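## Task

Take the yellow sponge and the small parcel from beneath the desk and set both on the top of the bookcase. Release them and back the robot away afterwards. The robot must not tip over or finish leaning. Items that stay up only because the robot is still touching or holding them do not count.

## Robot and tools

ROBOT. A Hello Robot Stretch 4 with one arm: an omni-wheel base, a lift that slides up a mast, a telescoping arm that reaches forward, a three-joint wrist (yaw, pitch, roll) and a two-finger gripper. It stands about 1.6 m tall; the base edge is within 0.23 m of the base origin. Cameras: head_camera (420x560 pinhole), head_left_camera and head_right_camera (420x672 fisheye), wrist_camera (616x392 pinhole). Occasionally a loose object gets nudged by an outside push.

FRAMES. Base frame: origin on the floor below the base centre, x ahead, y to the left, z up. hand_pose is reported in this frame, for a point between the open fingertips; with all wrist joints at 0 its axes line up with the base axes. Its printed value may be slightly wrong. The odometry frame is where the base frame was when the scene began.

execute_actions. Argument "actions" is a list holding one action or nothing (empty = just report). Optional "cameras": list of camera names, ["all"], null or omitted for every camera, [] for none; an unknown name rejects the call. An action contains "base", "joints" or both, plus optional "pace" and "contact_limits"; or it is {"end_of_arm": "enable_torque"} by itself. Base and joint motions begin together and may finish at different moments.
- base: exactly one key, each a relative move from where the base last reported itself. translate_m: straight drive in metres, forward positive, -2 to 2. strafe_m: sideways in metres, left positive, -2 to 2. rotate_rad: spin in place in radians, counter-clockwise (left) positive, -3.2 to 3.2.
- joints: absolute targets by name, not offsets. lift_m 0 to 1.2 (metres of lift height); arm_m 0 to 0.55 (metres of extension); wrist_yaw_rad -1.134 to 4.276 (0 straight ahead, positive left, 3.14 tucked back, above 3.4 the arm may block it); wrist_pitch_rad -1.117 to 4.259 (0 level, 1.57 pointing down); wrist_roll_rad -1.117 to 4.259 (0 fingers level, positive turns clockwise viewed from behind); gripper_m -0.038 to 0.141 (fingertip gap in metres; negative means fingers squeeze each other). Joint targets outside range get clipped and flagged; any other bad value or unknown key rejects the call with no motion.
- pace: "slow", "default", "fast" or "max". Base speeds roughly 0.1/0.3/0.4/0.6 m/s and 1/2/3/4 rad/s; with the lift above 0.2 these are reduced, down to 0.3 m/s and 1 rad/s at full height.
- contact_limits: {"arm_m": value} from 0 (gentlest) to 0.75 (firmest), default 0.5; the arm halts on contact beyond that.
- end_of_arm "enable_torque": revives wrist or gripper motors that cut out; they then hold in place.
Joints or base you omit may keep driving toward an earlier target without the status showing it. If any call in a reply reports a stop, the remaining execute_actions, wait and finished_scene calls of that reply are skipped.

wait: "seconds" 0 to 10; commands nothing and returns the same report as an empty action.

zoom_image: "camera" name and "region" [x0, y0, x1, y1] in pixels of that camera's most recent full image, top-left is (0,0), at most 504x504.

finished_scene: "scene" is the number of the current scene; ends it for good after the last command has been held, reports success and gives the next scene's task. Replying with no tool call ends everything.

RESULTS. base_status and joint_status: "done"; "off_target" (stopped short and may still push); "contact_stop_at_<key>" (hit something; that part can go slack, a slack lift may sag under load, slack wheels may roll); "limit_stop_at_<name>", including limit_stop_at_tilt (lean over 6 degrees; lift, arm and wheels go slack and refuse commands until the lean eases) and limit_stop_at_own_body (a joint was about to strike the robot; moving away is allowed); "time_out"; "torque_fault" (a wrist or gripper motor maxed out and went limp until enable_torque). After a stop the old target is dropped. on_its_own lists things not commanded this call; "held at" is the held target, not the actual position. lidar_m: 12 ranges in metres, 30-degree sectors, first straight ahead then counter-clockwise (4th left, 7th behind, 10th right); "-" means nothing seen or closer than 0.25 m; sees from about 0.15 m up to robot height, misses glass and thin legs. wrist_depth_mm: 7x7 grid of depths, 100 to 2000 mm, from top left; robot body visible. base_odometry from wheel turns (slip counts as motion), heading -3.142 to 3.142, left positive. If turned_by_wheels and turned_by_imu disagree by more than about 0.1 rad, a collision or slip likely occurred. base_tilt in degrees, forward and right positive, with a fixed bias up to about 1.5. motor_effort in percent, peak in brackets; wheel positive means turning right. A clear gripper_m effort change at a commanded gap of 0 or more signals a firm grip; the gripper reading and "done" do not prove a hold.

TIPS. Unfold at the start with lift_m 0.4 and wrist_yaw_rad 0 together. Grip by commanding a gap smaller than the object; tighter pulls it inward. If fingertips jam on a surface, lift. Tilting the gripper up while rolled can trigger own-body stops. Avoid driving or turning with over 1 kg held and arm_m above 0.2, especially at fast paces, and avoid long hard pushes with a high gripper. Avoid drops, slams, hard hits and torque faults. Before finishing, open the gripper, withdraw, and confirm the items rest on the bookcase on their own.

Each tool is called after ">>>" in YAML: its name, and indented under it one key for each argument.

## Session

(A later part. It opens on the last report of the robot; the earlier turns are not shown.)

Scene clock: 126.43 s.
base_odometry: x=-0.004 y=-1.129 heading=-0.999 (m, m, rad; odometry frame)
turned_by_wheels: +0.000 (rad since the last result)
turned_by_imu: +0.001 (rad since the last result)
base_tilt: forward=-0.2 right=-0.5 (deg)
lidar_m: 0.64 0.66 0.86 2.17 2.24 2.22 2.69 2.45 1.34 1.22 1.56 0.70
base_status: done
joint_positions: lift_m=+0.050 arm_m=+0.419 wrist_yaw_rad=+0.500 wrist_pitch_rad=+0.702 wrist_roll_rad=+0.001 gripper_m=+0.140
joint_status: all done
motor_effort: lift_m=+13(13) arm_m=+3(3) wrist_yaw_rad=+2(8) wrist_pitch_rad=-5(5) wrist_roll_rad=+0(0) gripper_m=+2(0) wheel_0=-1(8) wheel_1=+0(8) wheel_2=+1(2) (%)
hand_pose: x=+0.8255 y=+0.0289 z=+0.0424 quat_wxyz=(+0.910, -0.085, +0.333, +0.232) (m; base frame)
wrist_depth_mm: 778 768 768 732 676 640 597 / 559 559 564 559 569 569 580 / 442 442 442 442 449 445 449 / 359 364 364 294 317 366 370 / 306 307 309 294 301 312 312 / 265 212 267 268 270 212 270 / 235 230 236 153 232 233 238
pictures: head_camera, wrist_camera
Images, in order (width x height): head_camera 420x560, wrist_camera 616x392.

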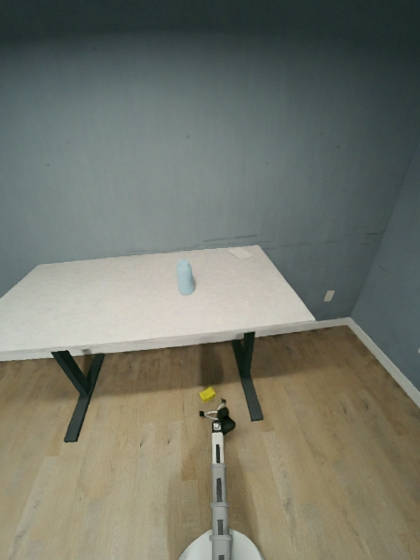

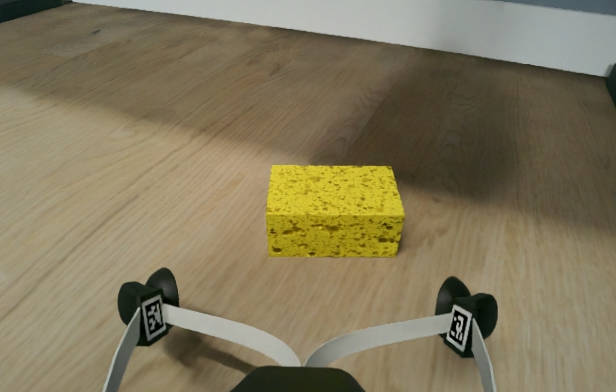

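>>> execute_actions:
  actions:
    - {"base":{"strafe_m":0.025},"joints":{"arm_m":0.51,"lift_m":0.035}}
  cameras: ["wrist_camera"]

Scene clock: 131.70 s.
base_odometry: x=+0.017 y=-1.116 heading=-0.999 (m, m, rad; odometry frame)
turned_by_wheels: +0.000 (rad since the last result)
turned_by_imu: +0.002 (rad since the last result)
base_tilt: forward=-0.1 right=-0.5 (deg)
lidar_m: 0.64 0.64 0.85 2.15 2.20 2.22 2.70 2.54 1.36 1.26 1.57 0.71
base_status: done
joint_positions: lift_m=+0.035 arm_m=+0.509 wrist_yaw_rad=+0.500 wrist_pitch_rad=+0.702 wrist_roll_rad=+0.001 gripper_m=+0.140
joint_status: all done
motor_effort: lift_m=+12(18) arm_m=+4(4) wrist_yaw_rad=+1(1) wrist_pitch_rad=-6(6) wrist_roll_rad=+0(0) gripper_m=-1(0) wheel_0=+0(8) wheel_1=+0(6) wheel_2=+0(0) (%)
hand_pose: x=+0.9155 y=+0.0289 z=+0.0274 quat_wxyz=(+0.910, -0.085, +0.333, +0.232) (m; base frame)
wrist_depth_mm: 723 723 699 654 609 554 525 / 525 521 525 530 530 539 535 / 410 413 413 415 413 418 421 / 338 340 340 342 340 343 343 / 286 287 243 229 273 291 290 / 250 211 203 205 204 211 252 / 220 216 220 153 217 217 222
pictures: wrist_camera
Images, in order (width x height): wrist_camera 616x392.

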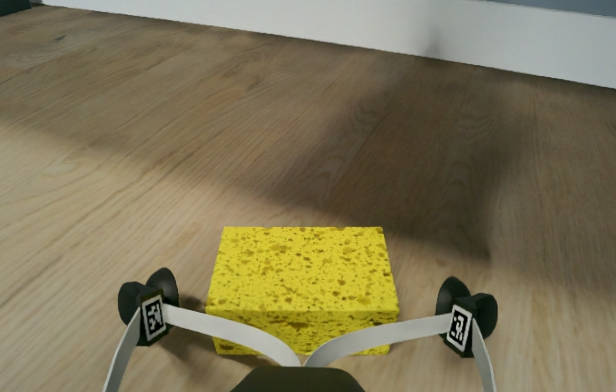

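>>> execute_actions:
  actions:
    - {"joints":{"gripper_m":0.03}}
  cameras: ["wrist_camera"]

>>> execute_actions:
  actions:
    - {"joints":{"lift_m":0.15,"arm_m":0.0,"wrist_pitch_rad":0.4,"wrist_yaw_rad":0},"pace":"fast"}
  cameras: ["wrist_camera"]

Scene clock: 137.27 s.
base_odometry: x=+0.017 y=-1.116 heading=-0.999 (m, m, rad; odometry frame)
turned_by_wheels: +0.000 (rad since the last result)
turned_by_imu: +0.002 (rad since the last result)
base_tilt: forward=-0.1 right=-0.5 (deg)
lidar_m: 0.64 0.66 0.87 2.15 2.22 2.20 2.68 2.49 1.36 1.25 1.57 0.69
base_status: not commanded
joint_positions: lift_m=+0.035 arm_m=+0.509 wrist_yaw_rad=+0.500 wrist_pitch_rad=+0.702 wrist_roll_rad=+0.001 gripper_m=+0.030
joint_status: all done
motor_effort: lift_m=+12(13) arm_m=+4(4) wrist_yaw_rad=+0(1) wrist_pitch_rad=-3(5) wrist_roll_rad=+0(0) gripper_m=-25(25) wheel_0=+0(0) wheel_1=+0(0) wheel_2=+0(0) (%)
hand_pose: x=+0.9155 y=+0.0289 z=+0.0274 quat_wxyz=(+0.910, -0.085, +0.333, +0.232) (m; base frame)
wrist_depth_mm: 732 723 699 654 609 564 530 / 525 521 530 530 530 535 544 / 407 410 413 415 413 415 421 / 336 338 340 342 342 342 343 / 286 289 226 214 228 291 291 / 248 249 186 186 186 251 253 / 219 210 199 195 198 174 221
pictures: wrist_camera
Images, in order (width x height): wrist_camera 616x392.

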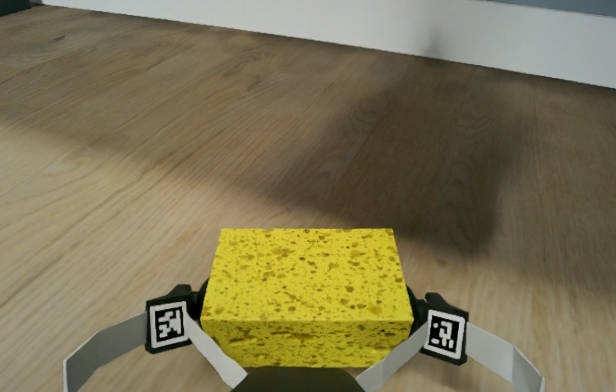

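Scene clock: 139.40 s.
base_odometry: x=+0.017 y=-1.116 heading=-0.999 (m, m, rad; odometry frame)
turned_by_wheels: +0.000 (rad since the last result)
turned_by_imu: +0.001 (rad since the last result)
base_tilt: forward=+0.0 right=-0.6 (deg)
lidar_m: 0.64 0.66 0.86 2.14 2.21 2.22 2.69 2.51 1.37 1.25 1.58 0.72
base_status: not commanded
joint_positions: lift_m=+0.150 arm_m=+0.003 wrist_yaw_rad=+0.000 wrist_pitch_rad=+0.402 wrist_roll_rad=+0.001 gripper_m=+0.030
joint_status: all done
joint sent to its limit — the command would take arm_m past its lower limit, so that joint was sent only as far as its limit.
motor_effort: lift_m=+22(24) arm_m=-4(4) wrist_yaw_rad=+1(7) wrist_pitch_rad=-5(9) wrist_roll_rad=+0(0) gripper_m=-23(24) wheel_0=+0(0) wheel_1=+0(0) wheel_2=-1(1) (%)
hand_pose: x=+0.4395 y=-0.0875 z=+0.2149 quat_wxyz=(+0.980, +0.000, +0.200, +0.000) (m; base frame)
wrist_depth_mm: 1025 1060 1078 1098 1098 1138 1182 / 1060 1098 1098 1138 1160 1182 1229 / 1138 1138 1138 1205 1229 1255 1281 / 917 917 931 931 854 960 991 / 676 683 226 213 228 715 715 / 539 544 185 185 186 564 564 / 445 421 198 195 198 174 459
pictures: wrist_camera
Images, in order (width x height): wrist_camera 616x392.

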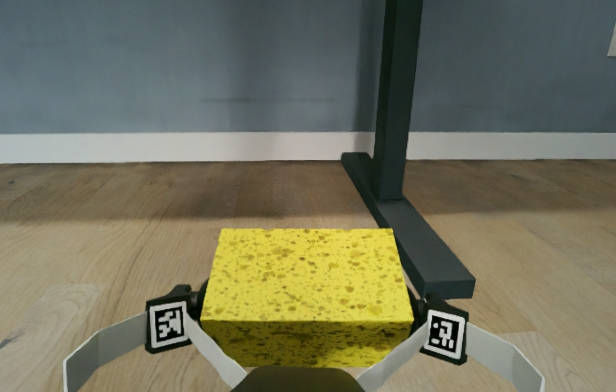

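>>> execute_actions:
  actions:
    - {"base":{"rotate_rad":-1.45},"joints":{"lift_m":0.5}}
  cameras: []

>>> execute_actions:
  actions:
    - {"base":{"strafe_m":-0.652},"joints":{"lift_m":1.15},"pace":"fast"}
  cameras: []

>>> execute_actions:
  actions:
    - {"base":{"translate_m":0.389},"pace":"fast"}
  cameras: ["head_camera","wrist_camera"]

Scene clock: 154.90 s.
base_odometry: x=+0.017 y=-1.116 heading=-2.449 (m, m, rad; odometry frame)
turned_by_wheels: -1.450 (rad since the last result)
turned_by_imu: -1.443 (rad since the last result)
base_tilt: forward=-0.1 right=-0.5 (deg)
lidar_m: 1.23 1.62 0.68 0.63 0.68 0.93 2.16 2.24 2.42 2.68 2.20 1.29
base_status: done
joint_positions: lift_m=+0.500 arm_m=+0.003 wrist_yaw_rad=+0.000 wrist_pitch_rad=+0.402 wrist_roll_rad=+0.001 gripper_m=+0.030
joint_status: all done
motor_effort: lift_m=+22(25) arm_m=-4(4) wrist_yaw_rad=+1(2) wrist_pitch_rad=-7(7) wrist_roll_rad=+0(0) gripper_m=-23(24) wheel_0=+3(6) wheel_1=+1(7) wheel_2=+1(7) (%)
hand_pose: x=+0.4395 y=-0.0874 z=+0.5649 quat_wxyz=(+0.980, +0.000, +0.200, +0.000) (m; base frame)
wrist_depth_mm: 1182 1182 1182 1118 1138 1138 1118 / 1229 1255 1255 1182 1182 1182 1008 / 1308 1336 1308 1308 1255 1255 1118 / 1430 1336 1397 1336 1336 1336 1205 / 1336 1336 226 213 229 1205 1281 / 1060 1060 185 186 187 1078 1078 / 866 842 198 195 199 174 931
pictures: none
No camera images: the call's "cameras" was empty. Leave "cameras" out to get every camera's image.

Scene clock: 157.77 s.
base_odometry: x=-0.399 y=-0.614 heading=-2.449 (m, m, rad; odometry frame)
turned_by_wheels: +0.000 (rad since the last result)
turned_by_imu: +0.001 (rad since the last result)
base_tilt: forward=-0.1 right=-0.5 (deg)
lidar_m: 1.22 1.29 1.35 1.30 1.36 2.26 2.18 1.85 2.09 2.00 2.13 1.61
base_status: done
joint_positions: lift_m=+1.150 arm_m=+0.003 wrist_yaw_rad=+0.000 wrist_pitch_rad=+0.402 wrist_roll_rad=+0.001 gripper_m=+0.030
joint_status: all done
motor_effort: lift_m=+22(26) arm_m=-4(4) wrist_yaw_rad=+0(1) wrist_pitch_rad=-6(6) wrist_roll_rad=+0(1) gripper_m=-23(23) wheel_0=-1(12) wheel_1=+1(15) wheel_2=+1(1) (%)
hand_pose: x=+0.4395 y=-0.0874 z=+1.2149 quat_wxyz=(+0.980, +0.000, +0.200, +0.000) (m; base frame)
wrist_depth_mm: 1205 1182 1182 1205 1182 1182 1160 / 1255 1281 1255 1255 1229 1229 1229 / 1281 1160 1205 1229 1336 1281 1308 / 1397 1336 1308 1366 1366 1366 1366 / 1464 1281 226 213 227 1464 1464 / 1618 1229 185 185 187 1537 1576 / 1618 1397 198 196 199 174 1618
pictures: none
No camera images: the call's "cameras" was empty. Leave "cameras" out to get every camera's image.

Scene clock: 160.50 s.
base_odometry: x=-0.698 y=-0.863 heading=-2.449 (m, m, rad; odometry frame)
turned_by_wheels: +0.000 (rad since the last result)
turned_by_imu: -0.001 (rad since the last result)
base_tilt: forward=+0.0 right=-0.6 (deg)
lidar_m: 0.83 0.87 1.67 1.30 1.37 1.85 2.57 2.22 2.09 2.03 1.64 1.19
base_status: done
joint_positions: lift_m=+1.150 arm_m=+0.003 wrist_yaw_rad=+0.000 wrist_pitch_rad=+0.402 wrist_roll_rad=+0.001 gripper_m=+0.030
joint_status: not commanded
motor_effort: lift_m=+22(22) arm_m=-4(4) wrist_yaw_rad=+2(0) wrist_pitch_rad=-6(7) wrist_roll_rad=+0(0) gripper_m=-23(25) wheel_0=+0(6) wheel_1=+1(6) wheel_2=+1(10) (%)
hand_pose: x=+0.4395 y=-0.0874 z=+1.2149 quat_wxyz=(+0.980, +0.000, +0.200, +0.000) (m; base frame)
wrist_depth_mm: 831 842 842 842 831 831 831 / 878 866 878 866 878 866 866 / 946 931 931 931 917 917 904 / 732 750 750 788 960 976 946 / 976 991 226 213 228 1025 1025 / 976 1025 185 185 186 1078 1078 / 891 866 198 195 198 175 1138
pictures: head_camera, wrist_camera
Images, in order (width x height): head_camera 420x560, wrist_camera 616x392.

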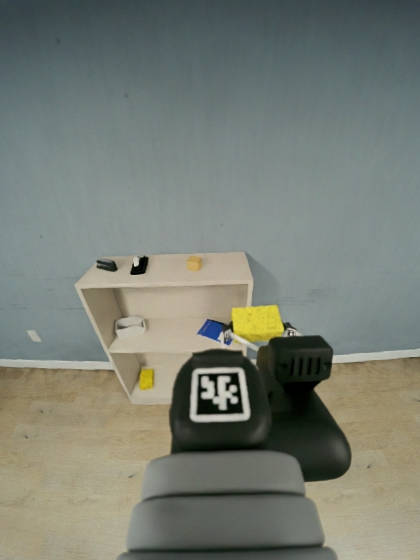

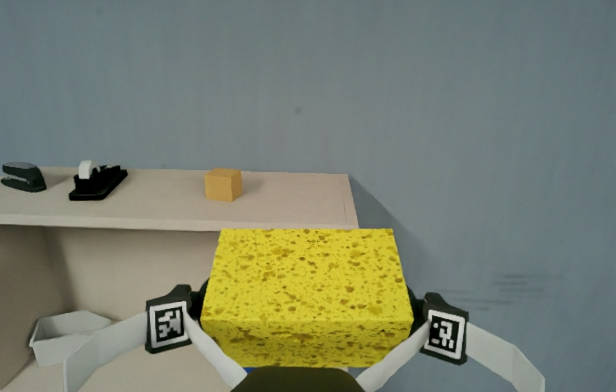

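>>> execute_actions:
  actions:
    - {"base":{"strafe_m":0.035},"joints":{"arm_m":0.51}}
  cameras: []

>>> execute_actions:
  actions:
    - {"joints":{"lift_m":1.05}}
  cameras: ["head_camera","wrist_camera"]

Scene clock: 170.87 s.
base_odometry: x=-0.676 y=-0.890 heading=-2.449 (m, m, rad; odometry frame)
turned_by_wheels: +0.000 (rad since the last result)
turned_by_imu: +0.003 (rad since the last result)
base_tilt: forward=-0.1 right=-0.5 (deg)
lidar_m: 0.84 0.89 1.67 1.26 1.33 1.85 2.57 2.23 2.12 2.04 1.61 1.19
base_status: done
joint_positions: lift_m=+1.150 arm_m=+0.509 wrist_yaw_rad=+0.000 wrist_pitch_rad=+0.402 wrist_roll_rad=+0.001 gripper_m=+0.030
joint_status: all done
motor_effort: lift_m=+22(22) arm_m=+4(8) wrist_yaw_rad=+1(1) wrist_pitch_rad=-6(7) wrist_roll_rad=+1(0) gripper_m=-24(23) wheel_0=+1(6) wheel_1=-1(10) wheel_2=-1(0) (%)
hand_pose: x=+0.9457 y=-0.0874 z=+1.2149 quat_wxyz=(+0.980, +0.000, +0.200, +0.000) (m; base frame)
wrist_depth_mm: 384 384 382 377 377 373 375 / 404 399 402 399 399 394 389 / 427 421 424 421 418 418 415 / 449 449 445 445 442 442 439 / 480 477 226 213 228 466 466 / 445 445 185 185 186 488 492 / 370 290 198 196 198 174 521
pictures: none
No camera images: the call's "cameras" was empty. Leave "cameras" out to get every camera's image.

Scene clock: 172.30 s.
base_odometry: x=-0.676 y=-0.890 heading=-2.449 (m, m, rad; odometry frame)
turned_by_wheels: +0.000 (rad since the last result)
turned_by_imu: +0.001 (rad since the last result)
base_tilt: forward=+0.0 right=-0.4 (deg)
lidar_m: 0.84 0.89 1.65 1.25 1.33 1.85 2.58 2.21 2.13 2.05 1.63 1.22
base_status: not commanded
joint_positions: lift_m=+1.050 arm_m=+0.509 wrist_yaw_rad=+0.000 wrist_pitch_rad=+0.402 wrist_roll_rad=+0.001 gripper_m=+0.030
joint_status: all done
motor_effort: lift_m=+13(19) arm_m=+4(4) wrist_yaw_rad=+0(0) wrist_pitch_rad=-7(4) wrist_roll_rad=+0(0) gripper_m=-22(23) wheel_0=+1(1) wheel_1=-1(1) wheel_2=+0(0) (%)
hand_pose: x=+0.9457 y=-0.0874 z=+1.1157 quat_wxyz=(+0.980, +0.000, +0.200, +0.000) (m; base frame)
wrist_depth_mm: 387 382 379 382 377 377 375 / 402 402 399 402 399 397 394 / 427 424 424 421 418 418 415 / 449 449 449 442 442 439 433 / 373 343 227 213 228 469 466 / 272 241 185 186 187 492 492 / 244 232 198 195 198 174 521
pictures: head_camera, wrist_camera
Images, in order (width x height): head_camera 420x560, wrist_camera 616x392.

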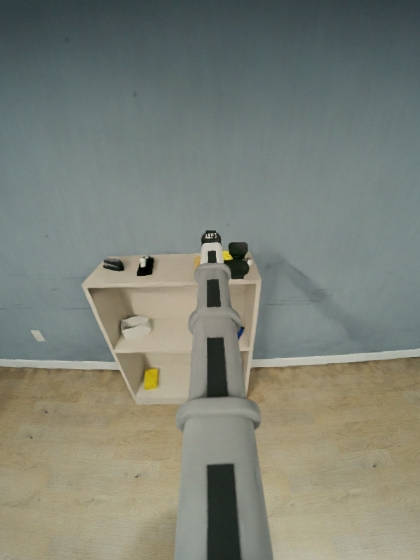

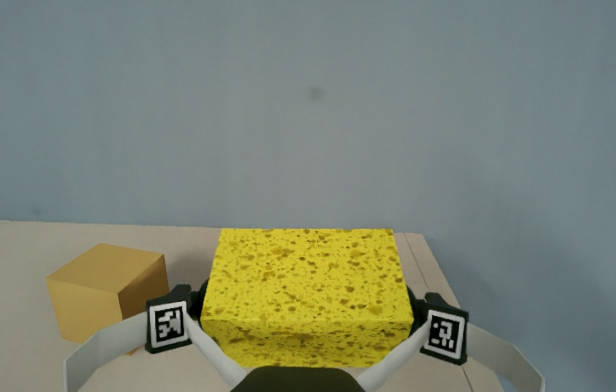

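>>> execute_actions:
  actions:
    - {"joints":{"lift_m":1.022},"pace":"slow"}
  cameras: []

>>> execute_actions:
  actions:
    - {"joints":{"gripper_m":0.115}}
  cameras: ["wrist_camera"]

>>> execute_actions:
  actions:
    - {"joints":{"lift_m":1.13}}
  cameras: ["wrist_camera"]

>>> execute_actions:
  actions:
    - {"base":{"translate_m":-0.3},"joints":{"arm_m":0.0},"pace":"fast"}
  cameras: ["head_camera","wrist_camera"]

Scene clock: 183.17 s.
base_odometry: x=-0.676 y=-0.890 heading=-2.449 (m, m, rad; odometry frame)
turned_by_wheels: +0.000 (rad since the last result)
turned_by_imu: +0.001 (rad since the last result)
base_tilt: forward=+0.0 right=-0.5 (deg)
lidar_m: 0.82 0.89 1.66 1.27 1.33 1.86 2.57 2.23 2.14 2.04 1.64 1.21
base_status: not commanded
joint_positions: lift_m=+1.022 arm_m=+0.509 wrist_yaw_rad=+0.000 wrist_pitch_rad=+0.402 wrist_roll_rad=+0.001 gripper_m=+0.030
joint_status: all done
motor_effort: lift_m=+12(20) arm_m=+4(4) wrist_yaw_rad=+0(0) wrist_pitch_rad=-6(5) wrist_roll_rad=+1(0) gripper_m=-22(24) wheel_0=+1(1) wheel_1=-1(1) wheel_2=+0(0) (%)
hand_pose: x=+0.9457 y=-0.0874 z=+1.0877 quat_wxyz=(+0.980, +0.000, +0.200, +0.000) (m; base frame)
wrist_depth_mm: 384 384 382 377 377 377 373 / 404 402 399 402 399 397 392 / 427 427 424 421 421 418 413 / 439 439 439 433 436 439 436 / 246 251 226 213 226 462 466 / 247 237 185 185 187 287 496 / 209 199 198 195 198 174 521
pictures: none
No camera images: the call's "cameras" was empty. Leave "cameras" out to get every camera's image.

Scene clock: 184.87 s.
base_odometry: x=-0.676 y=-0.890 heading=-2.449 (m, m, rad; odometry frame)
turned_by_wheels: +0.000 (rad since the last result)
turned_by_imu: +0.001 (rad since the last result)
base_tilt: forward=+0.0 right=-0.5 (deg)
lidar_m: 0.84 0.89 1.65 1.27 1.32 1.85 2.57 2.21 2.16 2.06 1.64 1.20
base_status: not commanded
joint_positions: lift_m=+1.022 arm_m=+0.509 wrist_yaw_rad=+0.000 wrist_pitch_rad=+0.402 wrist_roll_rad=+0.001 gripper_m=+0.115
joint_status: all done
motor_effort: lift_m=+12(12) arm_m=+4(4) wrist_yaw_rad=+1(0) wrist_pitch_rad=-5(5) wrist_roll_rad=+0(1) gripper_m=-2(24) wheel_0=+2(1) wheel_1=-1(1) wheel_2=+0(0) (%)
hand_pose: x=+0.9457 y=-0.0874 z=+1.0878 quat_wxyz=(+0.980, +0.000, +0.200, +0.000) (m; base frame)
wrist_depth_mm: 382 384 382 379 379 377 375 / 402 404 399 399 397 397 394 / 427 424 424 421 421 418 413 / 439 439 436 442 439 442 439 / 244 252 310 241 315 462 462 / 245 237 202 206 204 287 496 / 211 203 211 150 209 209 530
pictures: wrist_camera
Images, in order (width x height): wrist_camera 616x392.

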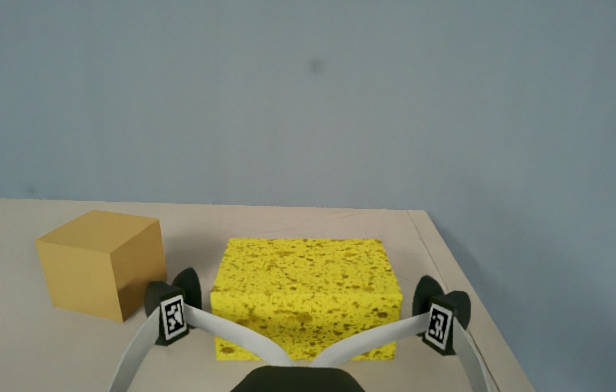

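Scene clock: 186.37 s.
base_odometry: x=-0.676 y=-0.890 heading=-2.449 (m, m, rad; odometry frame)
turned_by_wheels: +0.000 (rad since the last result)
turned_by_imu: +0.001 (rad since the last result)
base_tilt: forward=+0.0 right=-0.5 (deg)
lidar_m: 0.84 0.88 1.65 1.25 1.33 1.84 2.57 2.25 2.15 2.06 1.65 1.19
base_status: not commanded
joint_positions: lift_m=+1.130 arm_m=+0.509 wrist_yaw_rad=+0.000 wrist_pitch_rad=+0.402 wrist_roll_rad=+0.001 gripper_m=+0.115
joint_status: all done
motor_effort: lift_m=+22(24) arm_m=+4(4) wrist_yaw_rad=+1(0) wrist_pitch_rad=-7(5) wrist_roll_rad=+0(1) gripper_m=-1(0) wheel_0=+1(2) wheel_1=-1(1) wheel_2=+0(0) (%)
hand_pose: x=+0.9457 y=-0.0874 z=+1.1950 quat_wxyz=(+0.980, +0.000, +0.200, +0.000) (m; base frame)
wrist_depth_mm: 382 382 382 379 377 377 375 / 404 402 402 399 397 394 394 / 424 427 424 421 418 418 415 / 449 445 445 445 445 442 439 / 480 477 473 466 469 462 466 / 413 399 407 427 413 488 500 / 343 276 338 150 342 525 530
pictures: wrist_camera
Images, in order (width x height): wrist_camera 616x392.

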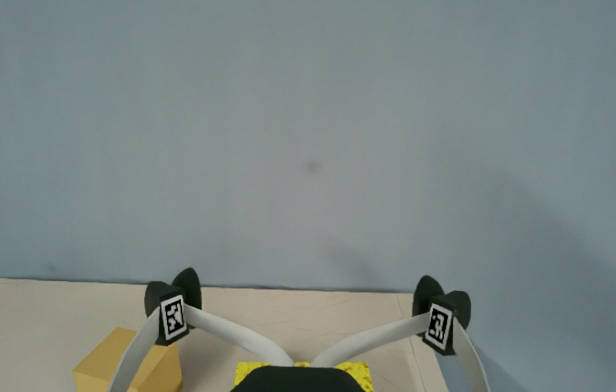

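Scene clock: 188.77 s.
base_odometry: x=-0.445 y=-0.698 heading=-2.449 (m, m, rad; odometry frame)
turned_by_wheels: +0.000 (rad since the last result)
turned_by_imu: +0.002 (rad since the last result)
base_tilt: forward=-0.1 right=-0.6 (deg)
lidar_m: 1.14 1.20 1.34 1.26 1.32 2.34 2.27 1.92 2.14 2.06 2.06 1.50
base_status: done
joint_positions: lift_m=+1.130 arm_m=+0.003 wrist_yaw_rad=+0.000 wrist_pitch_rad=+0.402 wrist_roll_rad=+0.001 gripper_m=+0.115
joint_status: all done
joint sent to its limit — the command would take arm_m past its lower limit, so that joint was sent only as far as its limit.
motor_effort: lift_m=+22(22) arm_m=-4(6) wrist_yaw_rad=+1(2) wrist_pitch_rad=-4(6) wrist_roll_rad=+0(0) gripper_m=-2(0) wheel_0=-2(6) wheel_1=-2(6) wheel_2=-1(11) (%)
hand_pose: x=+0.4395 y=-0.0875 z=+1.1949 quat_wxyz=(+0.980, +0.000, +0.200, +0.000) (m; base frame)
wrist_depth_mm: 1118 1098 1098 1118 1098 1078 1078 / 1160 1182 1138 1160 1138 1138 1118 / 1229 1025 1118 1042 1229 1229 1182 / 1160 1255 1281 1255 1281 1281 1255 / 1366 1255 1336 1281 1366 1336 1336 / 1464 1118 1098 1138 1366 1430 1430 / 1576 1255 1499 150 1537 1499 1537
pictures: head_camera, wrist_camera
Images, in order (width x height): head_camera 420x560, wrist_camera 616x392.

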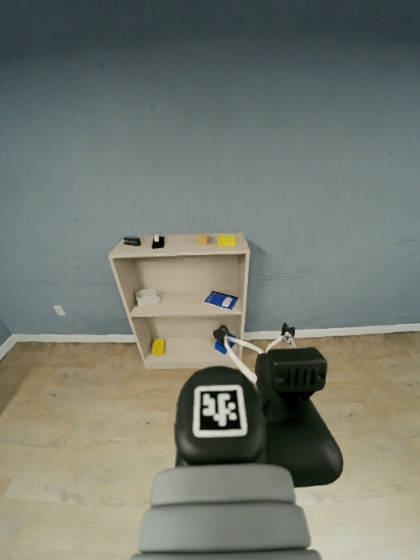

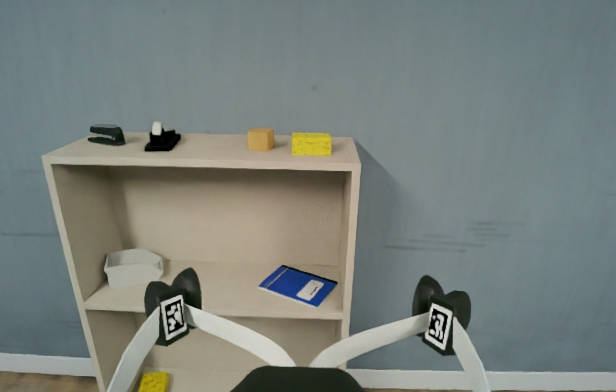

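>>> finished_scene:
  scene: 1

The scene is finished: the task was done.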